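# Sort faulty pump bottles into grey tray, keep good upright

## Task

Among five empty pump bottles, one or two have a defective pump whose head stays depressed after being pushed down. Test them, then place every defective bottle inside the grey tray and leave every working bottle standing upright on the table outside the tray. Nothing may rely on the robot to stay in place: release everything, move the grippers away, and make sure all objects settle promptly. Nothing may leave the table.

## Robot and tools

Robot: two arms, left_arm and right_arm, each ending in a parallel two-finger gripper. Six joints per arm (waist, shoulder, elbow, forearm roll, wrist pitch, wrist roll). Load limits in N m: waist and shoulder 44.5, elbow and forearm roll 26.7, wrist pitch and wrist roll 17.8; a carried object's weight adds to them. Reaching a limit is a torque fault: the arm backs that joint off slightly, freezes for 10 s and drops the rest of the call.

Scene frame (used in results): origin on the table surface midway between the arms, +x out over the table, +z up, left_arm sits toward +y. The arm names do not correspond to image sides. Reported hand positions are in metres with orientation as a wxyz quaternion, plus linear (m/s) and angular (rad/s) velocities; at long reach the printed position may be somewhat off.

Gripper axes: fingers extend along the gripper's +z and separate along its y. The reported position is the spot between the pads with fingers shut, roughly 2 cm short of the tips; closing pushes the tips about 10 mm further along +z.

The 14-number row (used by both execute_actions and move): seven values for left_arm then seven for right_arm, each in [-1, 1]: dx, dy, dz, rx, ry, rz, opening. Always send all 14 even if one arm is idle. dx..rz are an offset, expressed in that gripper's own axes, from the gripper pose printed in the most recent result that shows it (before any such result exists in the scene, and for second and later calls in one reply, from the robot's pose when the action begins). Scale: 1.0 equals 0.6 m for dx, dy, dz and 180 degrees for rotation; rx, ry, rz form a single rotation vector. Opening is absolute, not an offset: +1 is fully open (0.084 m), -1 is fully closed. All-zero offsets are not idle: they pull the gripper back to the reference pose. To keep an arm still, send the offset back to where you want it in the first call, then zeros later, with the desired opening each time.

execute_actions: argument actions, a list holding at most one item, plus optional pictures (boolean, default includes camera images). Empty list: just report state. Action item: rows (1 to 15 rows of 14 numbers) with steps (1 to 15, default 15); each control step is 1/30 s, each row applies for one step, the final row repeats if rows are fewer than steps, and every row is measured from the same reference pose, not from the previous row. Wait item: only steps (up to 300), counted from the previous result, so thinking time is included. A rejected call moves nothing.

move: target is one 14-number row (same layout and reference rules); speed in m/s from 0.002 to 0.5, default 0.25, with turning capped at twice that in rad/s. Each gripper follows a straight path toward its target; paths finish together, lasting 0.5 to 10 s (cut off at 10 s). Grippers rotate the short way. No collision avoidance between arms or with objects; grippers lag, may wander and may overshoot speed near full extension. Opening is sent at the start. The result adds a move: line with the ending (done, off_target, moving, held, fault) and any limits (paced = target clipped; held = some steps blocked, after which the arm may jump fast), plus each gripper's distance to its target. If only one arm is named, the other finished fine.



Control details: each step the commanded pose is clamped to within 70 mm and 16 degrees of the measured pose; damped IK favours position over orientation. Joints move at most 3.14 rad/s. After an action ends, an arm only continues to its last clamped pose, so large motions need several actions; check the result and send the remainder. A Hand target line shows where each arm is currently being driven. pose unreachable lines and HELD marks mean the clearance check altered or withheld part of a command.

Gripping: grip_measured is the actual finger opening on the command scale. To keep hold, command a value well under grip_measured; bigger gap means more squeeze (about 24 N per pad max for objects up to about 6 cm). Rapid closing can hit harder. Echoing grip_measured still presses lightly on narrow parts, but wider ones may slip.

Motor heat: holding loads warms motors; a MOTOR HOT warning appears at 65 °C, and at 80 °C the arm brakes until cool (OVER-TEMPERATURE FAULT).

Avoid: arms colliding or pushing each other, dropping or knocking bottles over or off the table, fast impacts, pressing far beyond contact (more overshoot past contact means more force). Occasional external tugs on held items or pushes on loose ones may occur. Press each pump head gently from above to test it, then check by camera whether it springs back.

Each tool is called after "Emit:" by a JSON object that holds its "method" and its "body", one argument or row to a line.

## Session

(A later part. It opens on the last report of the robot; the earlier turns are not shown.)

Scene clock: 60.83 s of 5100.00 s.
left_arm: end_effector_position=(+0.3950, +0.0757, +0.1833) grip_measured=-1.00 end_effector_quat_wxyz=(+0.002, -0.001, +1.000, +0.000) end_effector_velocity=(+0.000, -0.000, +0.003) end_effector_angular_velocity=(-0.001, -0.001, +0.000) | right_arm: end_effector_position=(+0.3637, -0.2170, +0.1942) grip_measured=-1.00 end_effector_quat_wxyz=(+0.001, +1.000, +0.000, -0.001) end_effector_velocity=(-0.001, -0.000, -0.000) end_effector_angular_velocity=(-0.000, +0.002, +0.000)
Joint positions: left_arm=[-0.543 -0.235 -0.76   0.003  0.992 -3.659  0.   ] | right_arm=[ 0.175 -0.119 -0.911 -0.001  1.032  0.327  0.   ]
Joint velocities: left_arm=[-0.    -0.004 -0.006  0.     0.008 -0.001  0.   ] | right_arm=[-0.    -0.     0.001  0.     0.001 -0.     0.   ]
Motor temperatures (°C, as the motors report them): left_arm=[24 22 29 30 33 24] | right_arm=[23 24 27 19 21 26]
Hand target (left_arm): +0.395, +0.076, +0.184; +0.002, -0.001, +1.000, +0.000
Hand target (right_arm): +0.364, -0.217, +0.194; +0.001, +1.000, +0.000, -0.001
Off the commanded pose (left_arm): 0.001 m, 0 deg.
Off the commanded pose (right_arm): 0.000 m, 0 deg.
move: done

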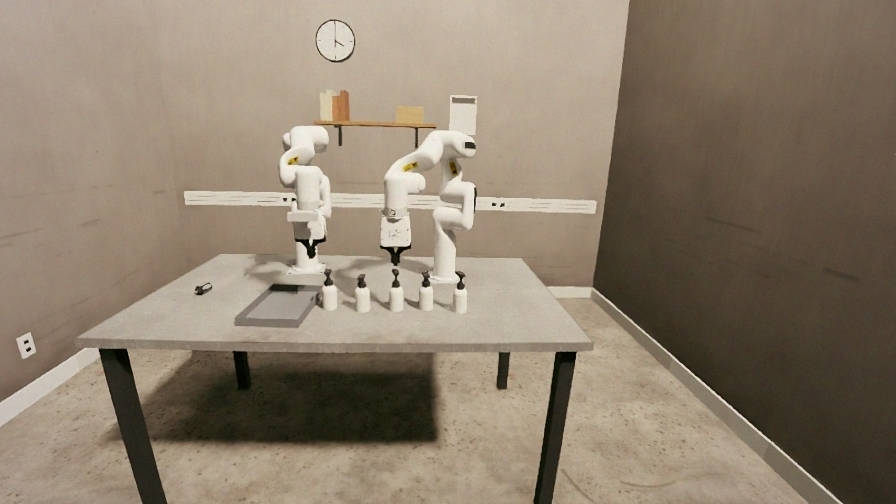

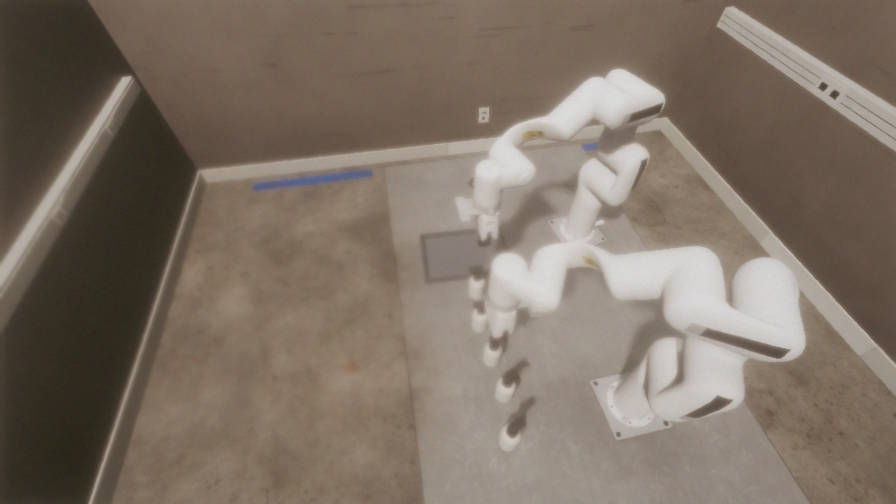

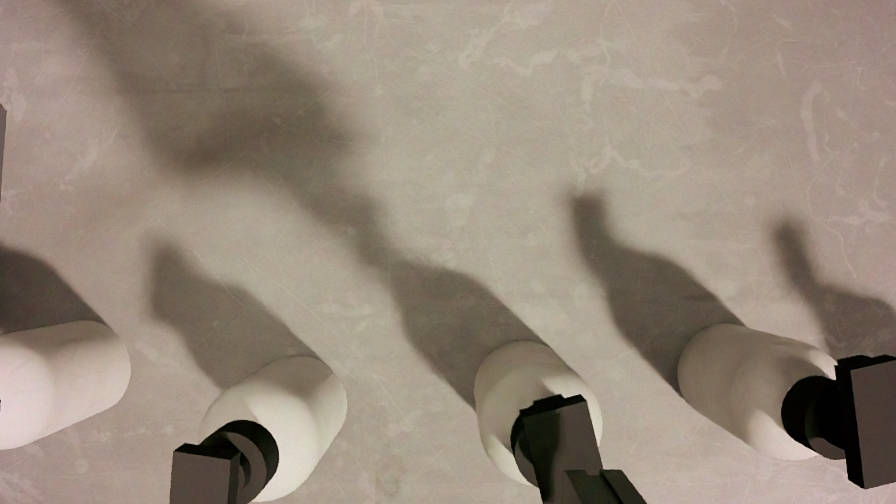

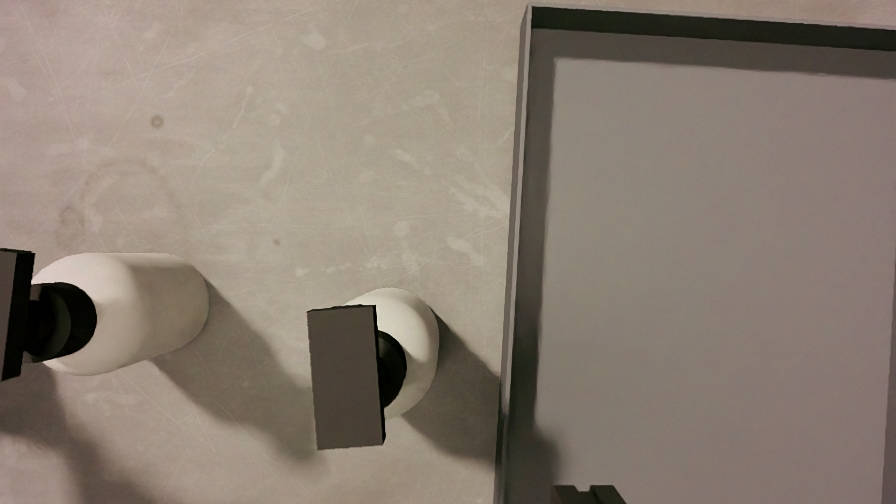

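Emit:
{"method": "move", "body": {
  "target": [0.012,0.2,0,0,0,0,0.1,0.077,-0.3,0.02,0,0,0,0.1]
}}

Emit:
{"method": "move", "body": {
  "target": [0,-0.0245,0.02,0,0,0,0.1,0,0,0.02,0,0,0,0.1]
}}

Emit:
{"method": "move", "body": {
  "target": [0,0,0.105,0,0,0,0.1,0,0,0.1,0,0,0,0.1],
  "speed": 0.1
}}

Emit:
{"method": "zoom_image", "body": {
  "camera": "cam_high",
  "region": [300,230,490,330]
}}

Scene clock: 67.33 s of 5100.00 s.
left_arm: end_effector_position=(+0.3876, +0.1954, +0.1831) grip_measured=+0.09 end_effector_quat_wxyz=(+0.001, -0.001, +1.000, +0.000) end_effector_velocity=(-0.000, +0.001, -0.000) end_effector_angular_velocity=(-0.000, +0.002, -0.001) | right_arm: end_effector_position=(+0.4097, -0.0372, +0.1824) grip_measured=+0.09 end_effector_quat_wxyz=(+0.000, +1.000, +0.000, -0.000) end_effector_velocity=(+0.001, +0.002, -0.001) end_effector_angular_velocity=(-0.003, +0.003, +0.001)
Joint positions: left_arm=[-0.243 -0.419 -0.598  0.001  1.014 -3.359  0.048] | right_arm=[ 0.46   0.305 -1.399  0.     1.095  0.612  0.048]
Joint velocities: left_arm=[ 0.003 -0.     0.001 -0.001  0.     0.004 -0.   ] | right_arm=[ 0.003  0.011 -0.014 -0.001  0.007  0.002 -0.   ]
Motor temperatures (°C, as the motors report them): left_arm=[24 22 29 30 33 24] | right_arm=[23 24 27 19 21 26]
Hand target (left_arm): +0.388, +0.196, +0.183; +0.001, -0.001, +1.000, +0.000
Hand target (right_arm): +0.410, -0.037, +0.182; +0.000, +1.000, +0.000, -0.001
Off the commanded pose (left_arm): 0.000 m, 0 deg.
Off the commanded pose (right_arm): 0.001 m, 0 deg.
After step 90, 2.07 s passed at rest.
move: done

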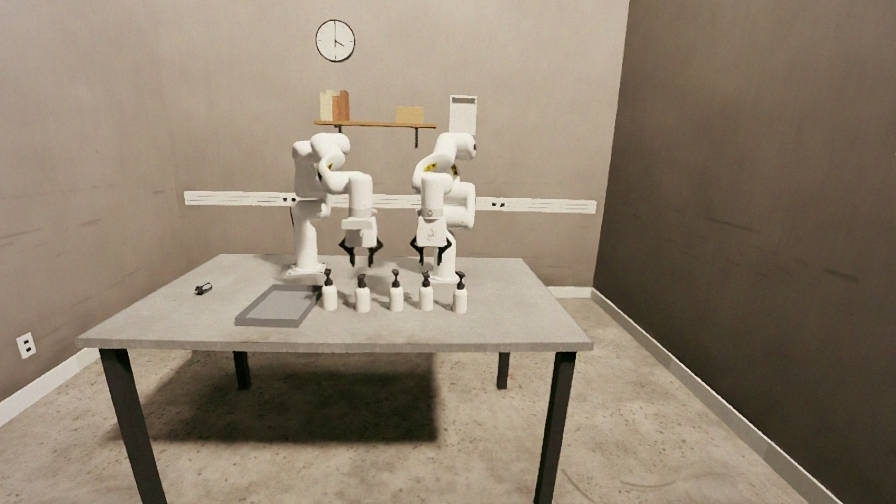

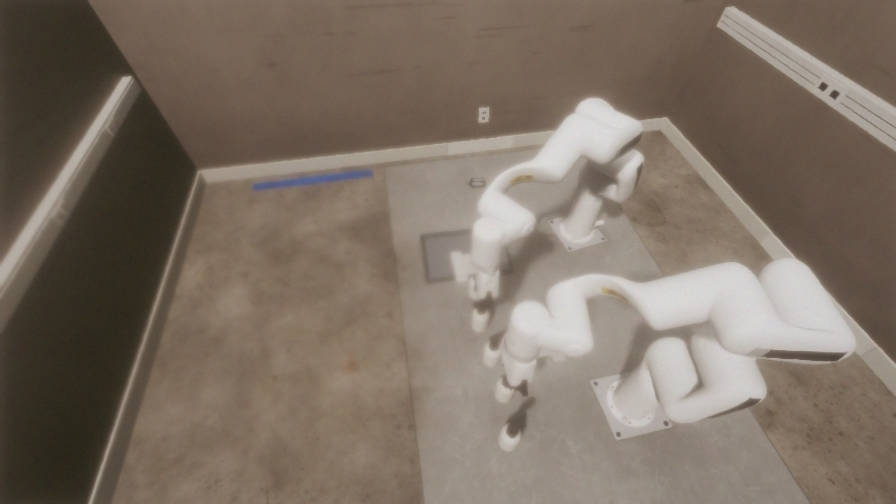

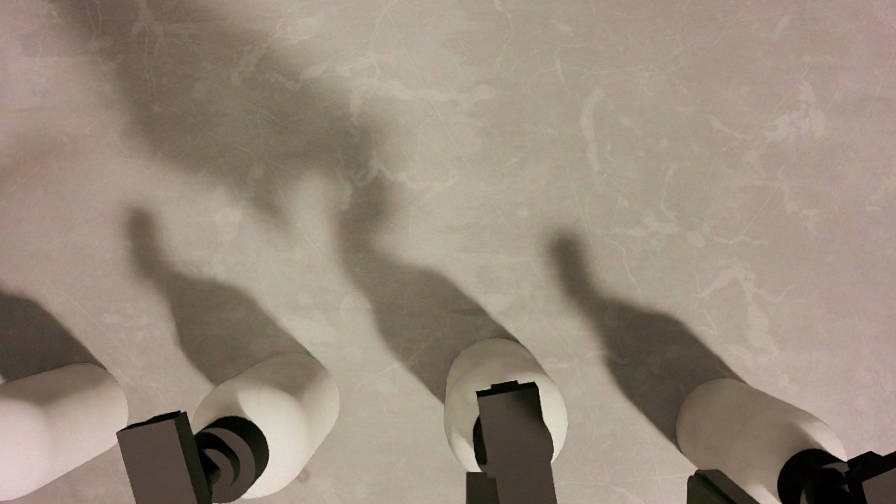

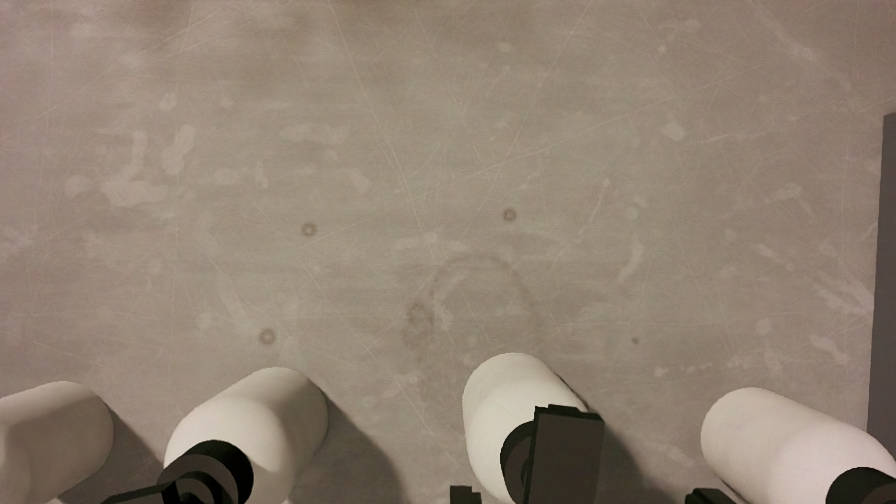

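Scene clock: 68.13 s of 5100.00 s.
left_arm: end_effector_position=(+0.3877, +0.1809, +0.1713) grip_measured=+0.09 end_effector_quat_wxyz=(+0.002, -0.001, +1.000, +0.000) end_effector_velocity=(+0.001, -0.002, -0.001) end_effector_angular_velocity=(+0.000, -0.001, -0.000) | right_arm: end_effector_position=(+0.4097, -0.0372, +0.1706) grip_measured=+0.09 end_effector_quat_wxyz=(+0.000, +1.000, +0.000, -0.000) end_effector_velocity=(-0.000, -0.000, -0.002) end_effector_angular_velocity=(-0.001, +0.001, +0.000)
Joint positions: left_arm=[-0.284 -0.389 -0.586  0.001  0.972 -3.4    0.048] | right_arm=[ 0.46   0.316 -1.379  0.     1.064  0.612  0.048]
Joint velocities: left_arm=[-0.005  0.005  0.001  0.001 -0.006 -0.005 -0.   ] | right_arm=[ 0.     0.002  0.003 -0.    -0.004 -0.    -0.   ]
Motor temperatures (°C, as the motors report them): left_arm=[24 22 29 30 33 24] | right_arm=[23 24 27 19 21 26]
Hand target (left_arm): +0.388, +0.181, +0.171; +0.001, -0.001, +1.000, +0.000
Hand target (right_arm): +0.410, -0.037, +0.170; +0.000, +1.000, +0.000, -0.000
Off the commanded pose (left_arm): 0.000 m, 0 deg.
Off the commanded pose (right_arm): 0.000 m, 0 deg.
move: done

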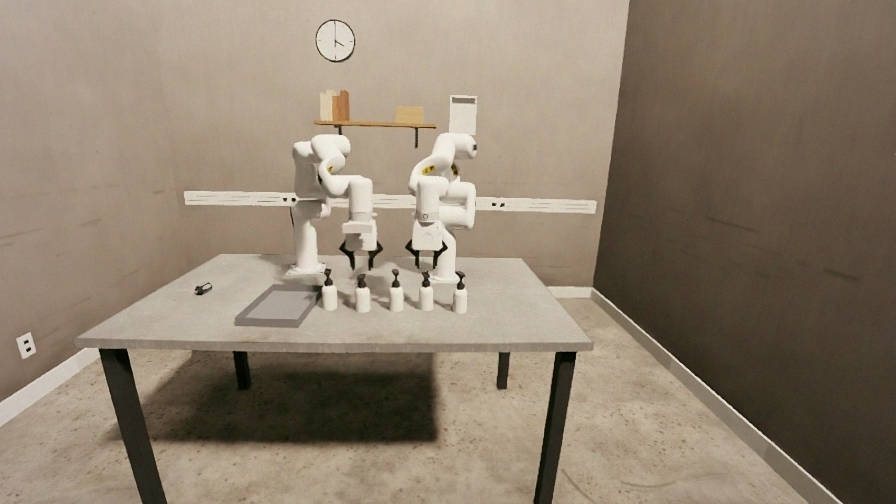

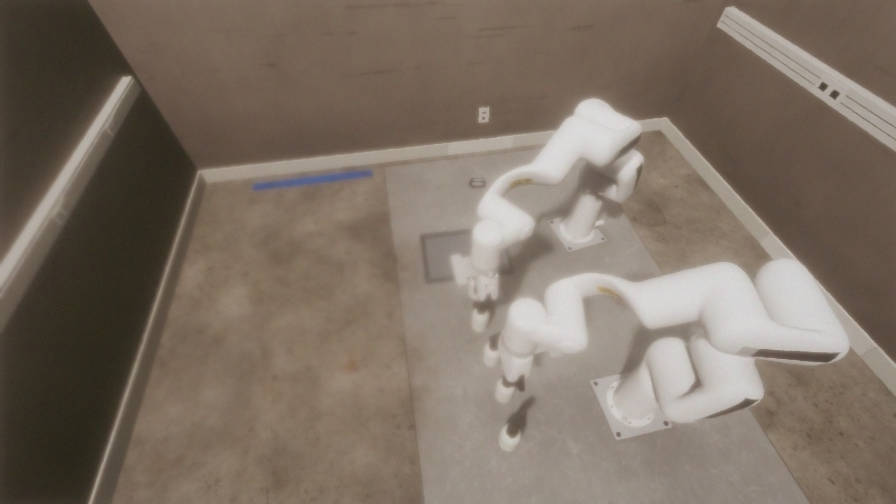

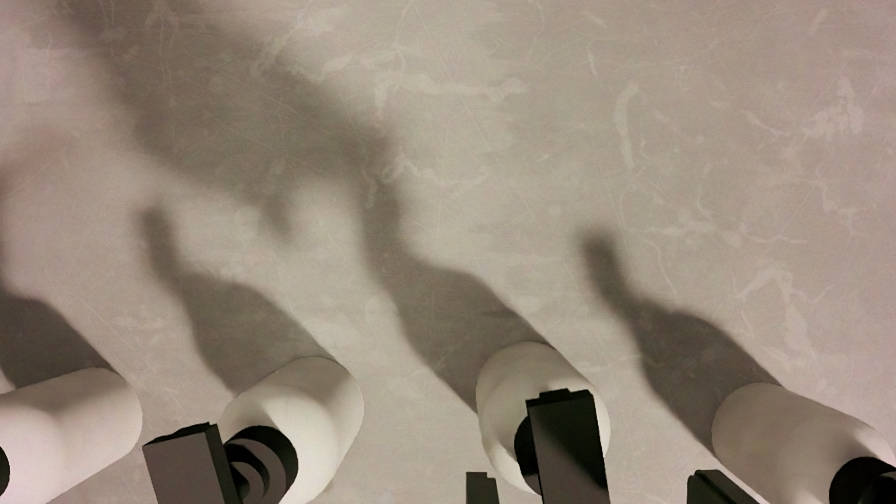

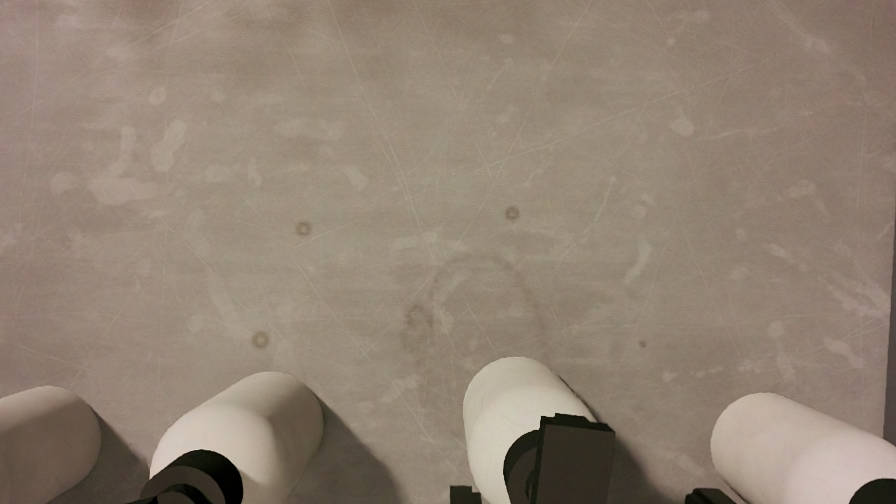

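Scene clock: 69.30 s of 5100.00 s.
left_arm: end_effector_position=(+0.3881, +0.1807, +0.1087) grip_measured=+0.09 end_effector_quat_wxyz=(+0.002, -0.001, +1.000, +0.000) end_effector_velocity=(+0.000, -0.000, -0.002) end_effector_angular_velocity=(+0.000, -0.000, +0.001) | right_arm: end_effector_position=(+0.4097, -0.0370, +0.1111) grip_measured=+0.09 end_effector_quat_wxyz=(-0.000, +1.000, +0.000, -0.000) end_effector_velocity=(-0.001, -0.001, -0.003) end_effector_angular_velocity=(-0.003, +0.004, -0.000)
Joint positions: left_arm=[-0.284 -0.264 -0.493  0.002  0.754 -3.4    0.048] | right_arm=[ 0.46   0.389 -1.304  0.     0.916  0.612  0.048]
Joint velocities: left_arm=[-0.     0.006  0.002  0.    -0.008 -0.002 -0.   ] | right_arm=[ 0.     0.004  0.003 -0.    -0.002  0.     0.   ]
Motor temperatures (°C, as the motors report them): left_arm=[24 22 29 30 33 24] | right_arm=[23 24 27 19 21 26]
Hand target (left_arm): +0.388, +0.181, +0.108; +0.002, -0.001, +1.000, +0.000
Hand target (right_arm): +0.410, -0.037, +0.111; +0.000, +1.000, +0.000, -0.000
Off the commanded pose (left_arm): 0.000 m, 0 deg.
Off the commanded pose (right_arm): 0.000 m, 0 deg.
move: done

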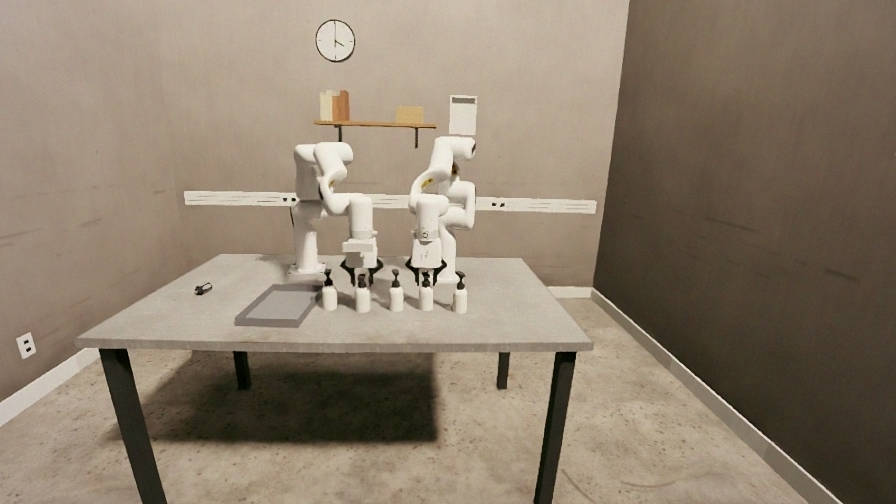

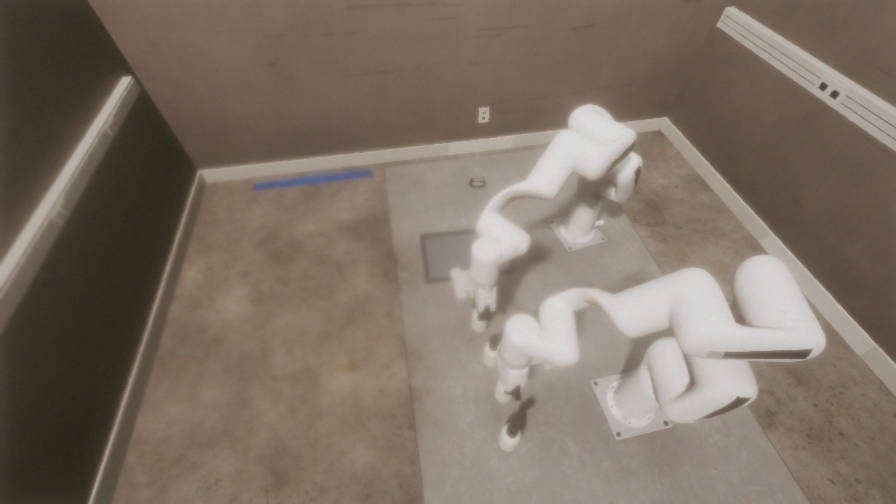

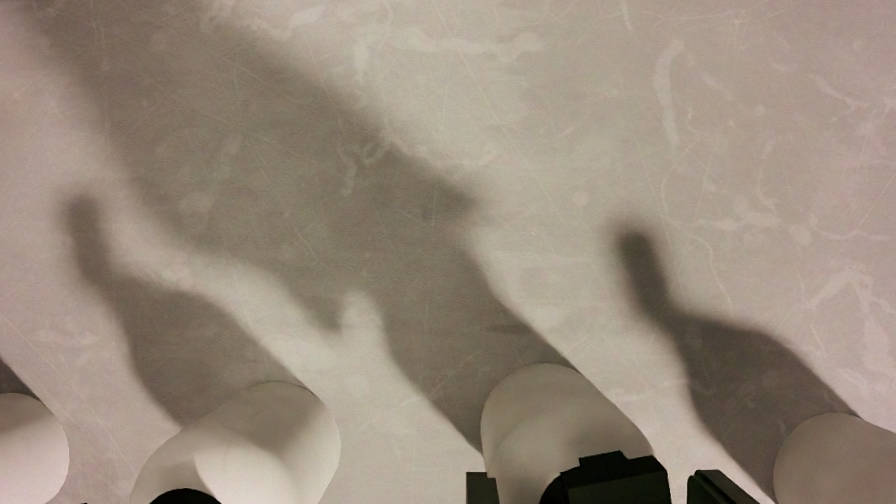

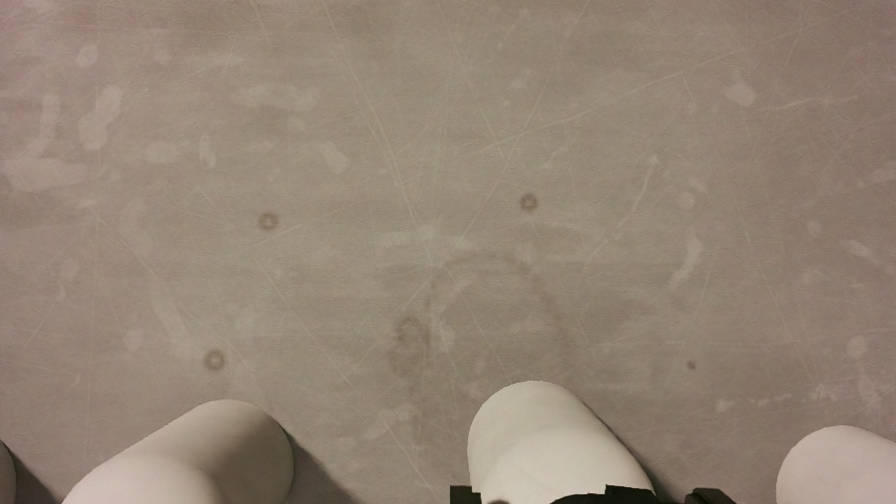

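Region (300, 230, 490, 330) of cam_high's 896x504 image, scaled by 2.653, with more detail than that image has; it fills the top 265 rows of this view, and the rest is white.

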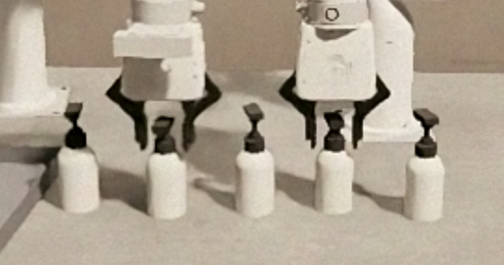

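Emit:
{"method": "move", "body": {
  "target": [0,0,0,0,0,0,-0.8,0,0,0,0,0,0,-0.8]
}}

Emit:
{"method": "move", "body": {
  "target": [0,0,-0.28,0,0,0,-0.8,0,0,-0.28,0,0,0,-0.8]
}}

Scene clock: 72.43 s of 5100.00 s.
left_arm: end_effector_position=(+0.3881, +0.1807, +0.1087) grip_measured=-0.39 end_effector_quat_wxyz=(+0.002, -0.001, +1.000, +0.000) end_effector_velocity=(+0.000, -0.000, +0.001) end_effector_angular_velocity=(-0.000, -0.001, -0.000) | right_arm: end_effector_position=(+0.4096, -0.0370, +0.1111) grip_measured=-0.39 end_effector_quat_wxyz=(+0.000, +1.000, +0.000, -0.000) end_effector_velocity=(-0.000, +0.000, -0.000) end_effector_angular_velocity=(+0.000, +0.000, -0.000)
Joint positions: left_arm=[-0.284 -0.264 -0.493  0.002  0.754 -3.4    0.027] | right_arm=[ 0.46   0.389 -1.304  0.     0.916  0.612  0.027]
Joint velocities: left_arm=[ 0.    -0.001 -0.     0.     0.     0.    -0.   ] | right_arm=[-0.     0.    -0.     0.001  0.    -0.     0.   ]
Motor temperatures (°C, as the motors report them): left_arm=[24 22 29 30 33 24] | right_arm=[23 24 27 19 21 26]
Hand target (left_arm): +0.388, +0.181, +0.109; +0.002, -0.001, +1.000, +0.000
Hand target (right_arm): +0.410, -0.037, +0.111; -0.000, +1.000, +0.000, -0.000
Off the commanded pose (left_arm): 0.000 m, 0 deg.
Off the commanded pose (right_arm): 0.000 m, 0 deg.
move: done

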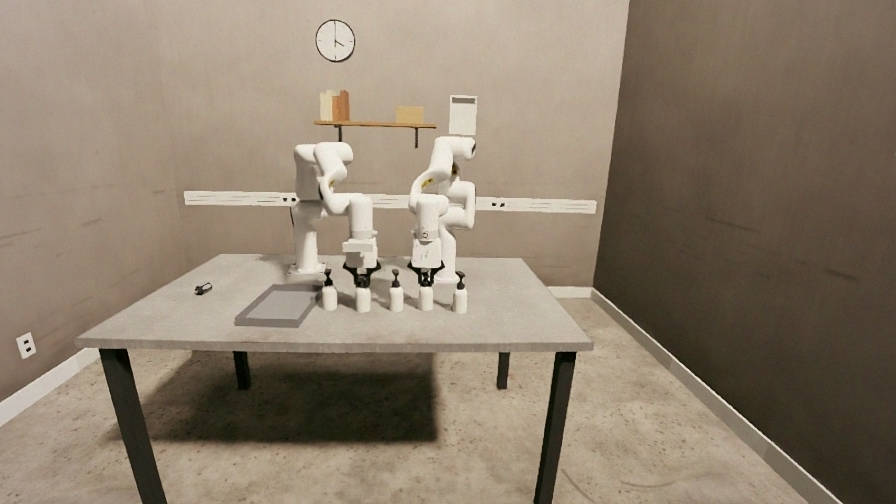

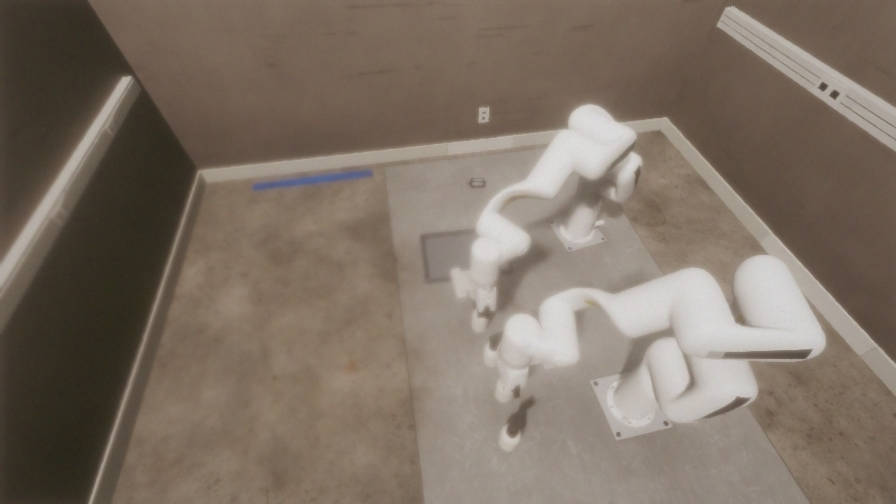

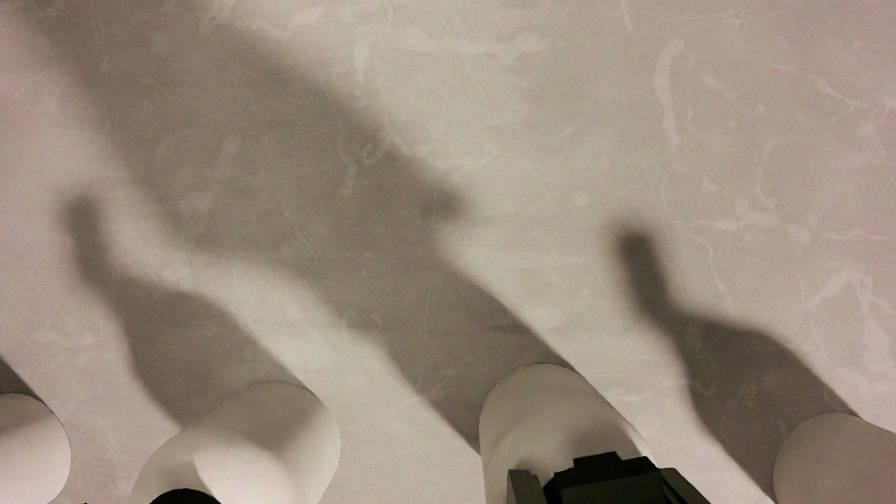

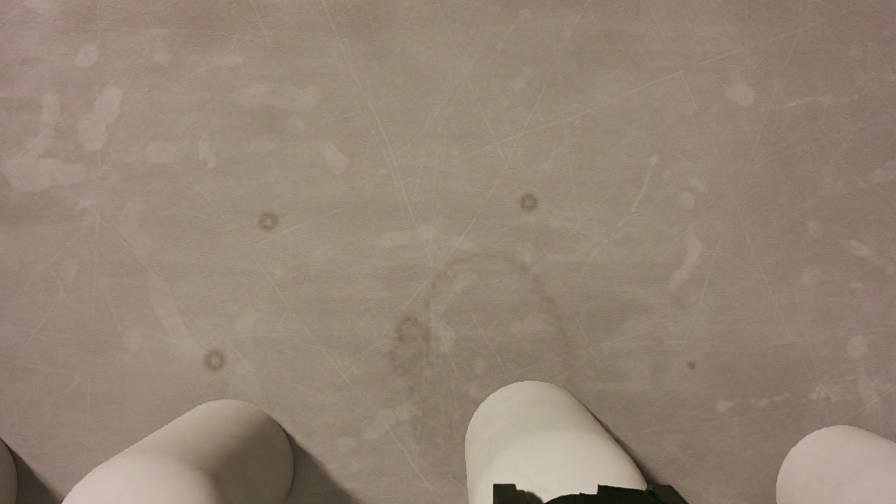

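Scene clock: 73.83 s of 5100.00 s.
left_arm: end_effector_position=(+0.3871, +0.1811, +0.2763) grip_measured=-0.39 end_effector_quat_wxyz=(+0.002, -0.001, +1.000, +0.000) end_effector_velocity=(+0.000, -0.000, +0.002) end_effector_angular_velocity=(-0.000, -0.002, +0.003) | right_arm: end_effector_position=(+0.4100, -0.0373, +0.2787) grip_measured=-0.39 end_effector_quat_wxyz=(+0.000, +1.000, -0.000, -0.000) end_effector_velocity=(+0.000, -0.000, +0.001) end_effector_angular_velocity=(-0.002, +0.001, +0.000)
Joint positions: left_arm=[-0.284 -0.476 -0.825  0.001  1.298 -3.4    0.027] | right_arm=[ 0.46   0.261 -1.616 -0.     1.355  0.612  0.027]
Joint velocities: left_arm=[ 0.    -0.001 -0.006  0.     0.005 -0.003 -0.   ] | right_arm=[-0.     0.002 -0.005 -0.001  0.005 -0.    -0.   ]
Motor temperatures (°C, as the motors report them): left_arm=[24 22 29 30 33 24] | right_arm=[23 24 27 19 21 26]
Hand target (left_arm): +0.387, +0.181, +0.277; +0.002, -0.001, +1.000, +0.000
Hand target (right_arm): +0.410, -0.037, +0.279; +0.000, +1.000, -0.000, -0.000
Off the commanded pose (left_arm): 0.001 m, 0 deg.
Off the commanded pose (right_arm): 0.001 m, 0 deg.
move: done

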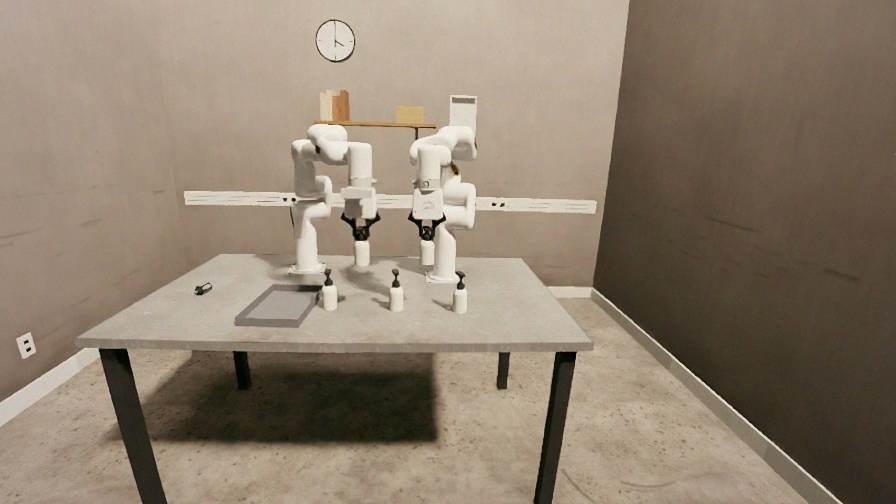

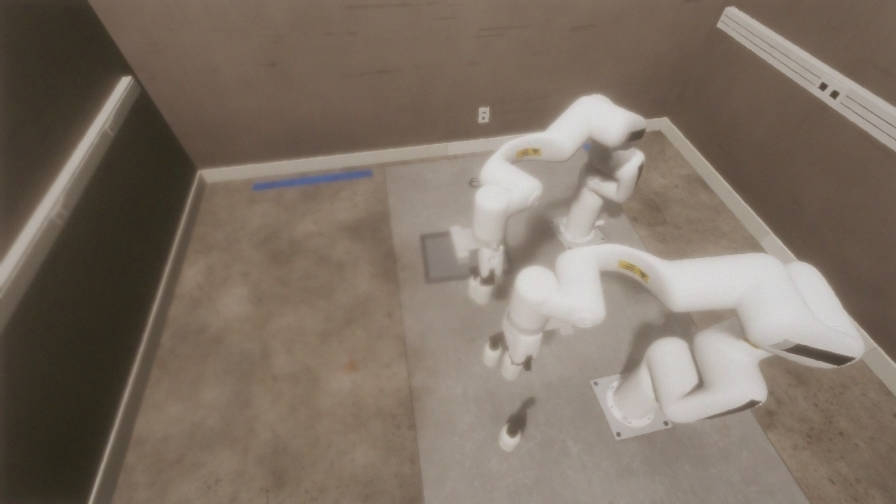

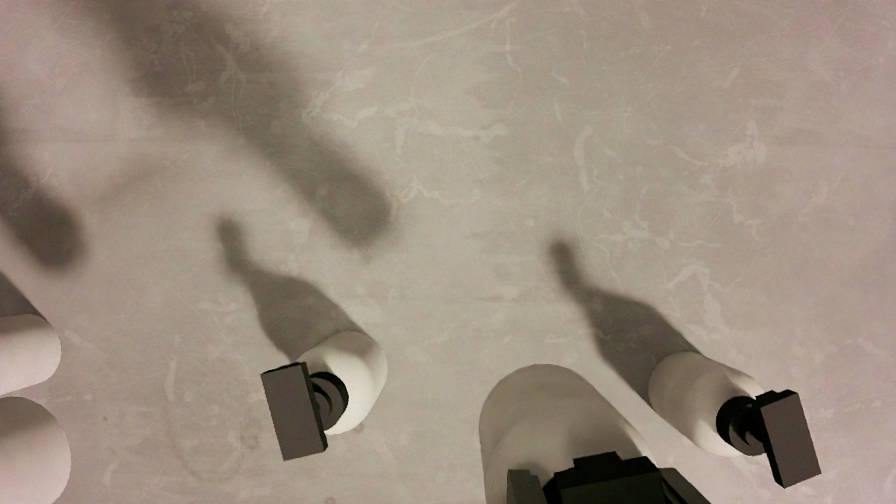

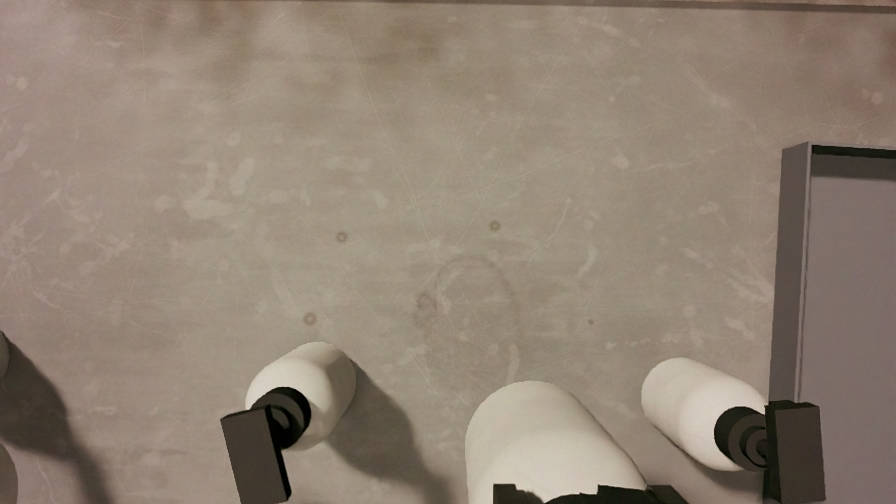

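Emit:
{"method": "move", "body": {
  "target": [0.06,-0.3,0,0,0,0,-0.8,0.08,0.48,0,0,0,0,-0.8]
}}

Emit:
{"method": "move", "body": {
  "target": [0,0,0,0,0,0,-0.8,0,0,0.268,0,0,0,-0.8],
  "speed": 0.15
}}

Emit:
{"method": "zoom_image", "body": {
  "camera": "cam_high",
  "region": [220,240,360,340]
}}

Scene clock: 79.47 s of 5100.00 s.
left_arm: end_effector_position=(+0.3515, +0.0015, +0.2765) grip_measured=-0.39 end_effector_quat_wxyz=(+0.002, -0.001, +1.000, +0.000) end_effector_velocity=(-0.001, -0.002, +0.000) end_effector_angular_velocity=(-0.000, +0.001, -0.003) | right_arm: end_effector_position=(+0.4579, -0.3249, +0.2784) grip_measured=-0.39 end_effector_quat_wxyz=(+0.001, +1.000, +0.000, -0.001) end_effector_velocity=(+0.001, -0.003, +0.001) end_effector_angular_velocity=(-0.000, +0.000, -0.001)
Joint positions: left_arm=[-0.76  -0.279 -0.991  0.004  1.268 -3.877  0.027] | right_arm=[-0.092  0.074 -1.374 -0.002  1.302  0.06   0.027]
Joint velocities: left_arm=[-0.005  0.003 -0.003 -0.     0.    -0.001  0.   ] | right_arm=[-0.006  0.002 -0.004  0.     0.002 -0.005  0.   ]
Motor temperatures (°C, as the motors report them): left_arm=[24 22 29 30 33 24] | right_arm=[23 24 27 19 21 26]
Hand target (left_arm): +0.351, +0.001, +0.276; +0.002, -0.001, +1.000, +0.000
Hand target (right_arm): +0.458, -0.325, +0.278; +0.001, +1.000, -0.000, -0.001
Off the commanded pose (left_arm): 0.001 m, 0 deg.
Off the commanded pose (right_arm): 0.001 m, 0 deg.
After step 90, 0.80 s passed at rest.
move: done

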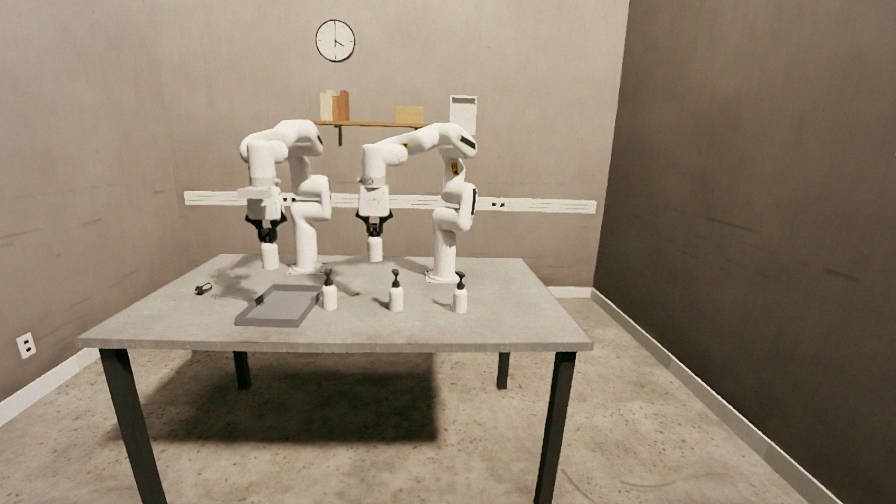

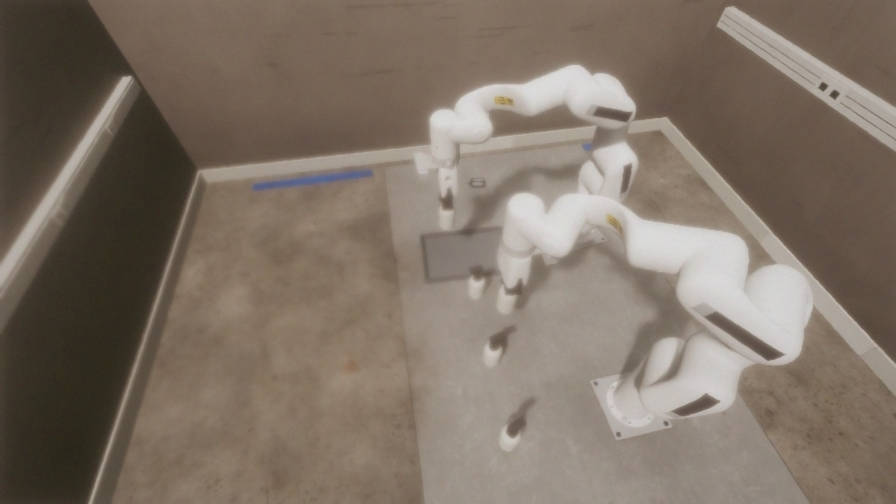

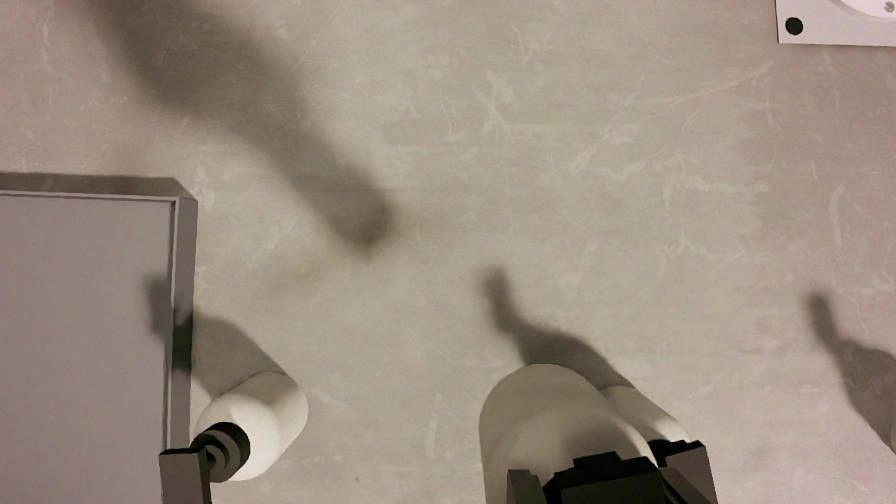

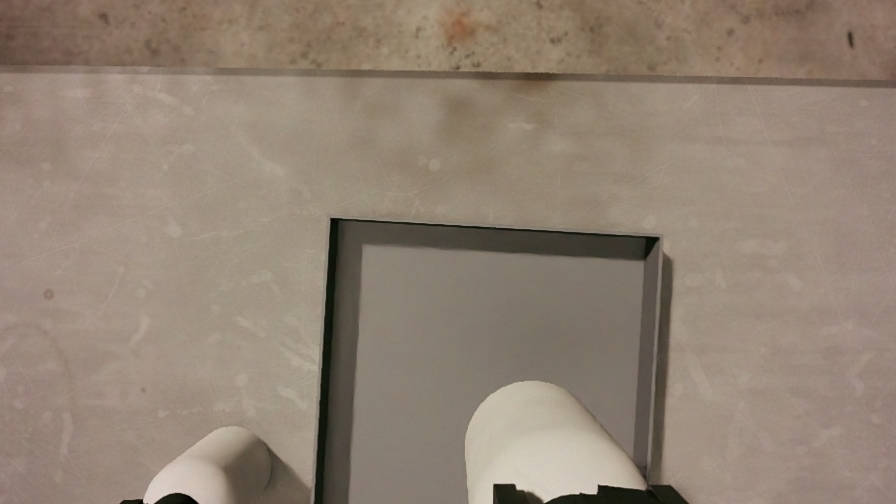

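Scene clock: 81.07 s of 5100.00 s.
left_arm: end_effector_position=(+0.3515, +0.0015, +0.2765) grip_measured=-0.39 end_effector_quat_wxyz=(+0.002, -0.001, +1.000, +0.000) end_effector_velocity=(-0.000, -0.000, -0.000) end_effector_angular_velocity=(+0.001, +0.001, -0.002) | right_arm: end_effector_position=(+0.4577, -0.3246, +0.1183) grip_measured=-0.39 end_effector_quat_wxyz=(+0.001, +1.000, +0.000, -0.000) end_effector_velocity=(-0.000, -0.000, -0.004) end_effector_angular_velocity=(-0.001, +0.002, +0.000)
Joint positions: left_arm=[-0.76  -0.279 -0.991  0.004  1.268 -3.877  0.027] | right_arm=[-0.092  0.219 -1.083 -0.001  0.865  0.06   0.027]
Joint velocities: left_arm=[-0.001  0.001  0.    -0.    -0.     0.001  0.   ] | right_arm=[-0.     0.007  0.003 -0.001 -0.008 -0.     0.   ]
Motor temperatures (°C, as the motors report them): left_arm=[24 22 29 30 33 24] | right_arm=[23 24 27 19 21 26]
Hand target (left_arm): +0.352, +0.002, +0.276; +0.002, -0.001, +1.000, +0.000
Hand target (right_arm): +0.458, -0.325, +0.118; +0.001, +1.000, +0.000, -0.001
Off the commanded pose (left_arm): 0.000 m, 0 deg.
Off the commanded pose (right_arm): 0.001 m, 0 deg.
move: done

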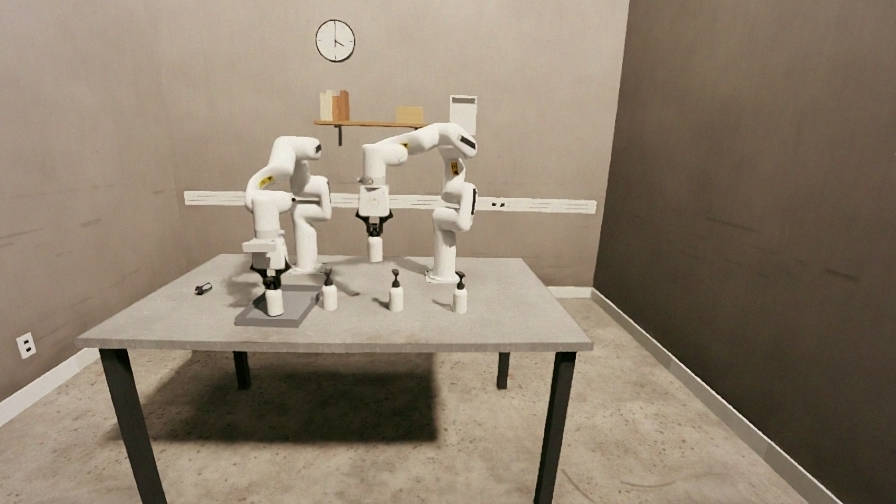

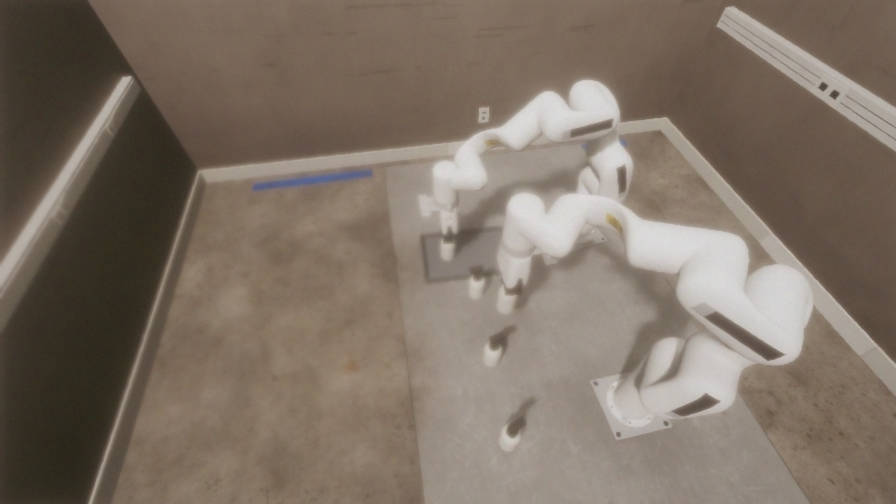

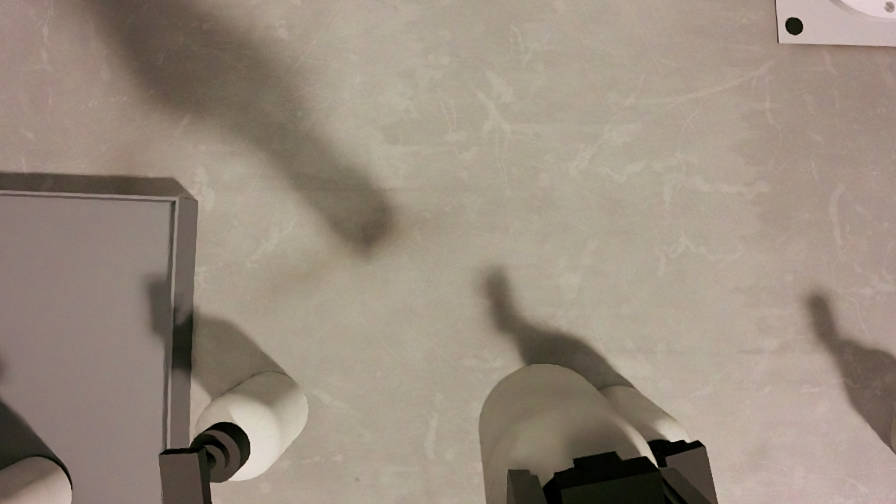

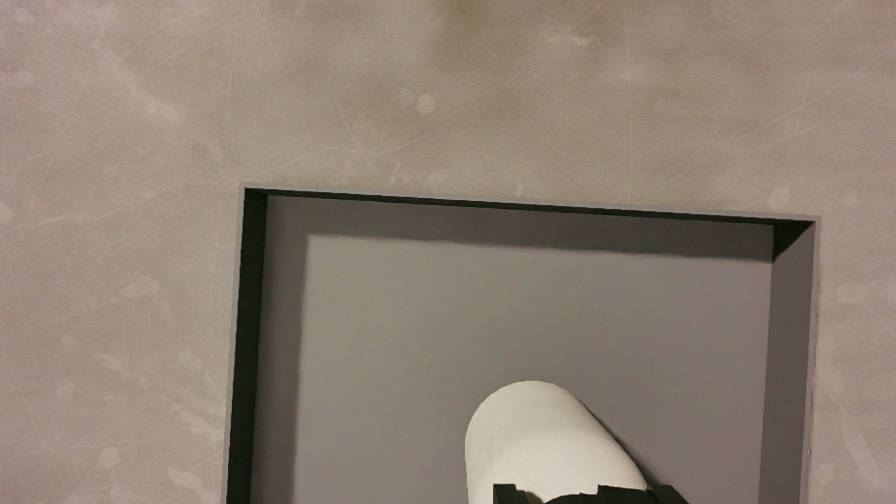

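Region (220, 240, 360, 340) of cam_high's 896x504 image, scaled by 3.600, with more detail than that image has; it fills the top 360 rows of this view, and the rest is white.

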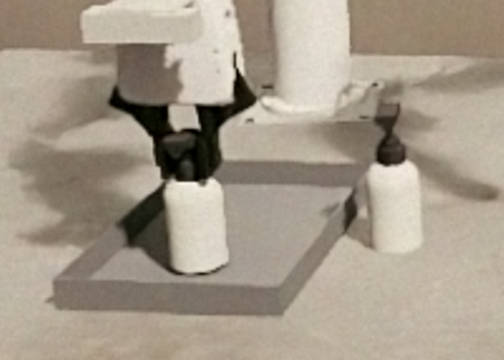

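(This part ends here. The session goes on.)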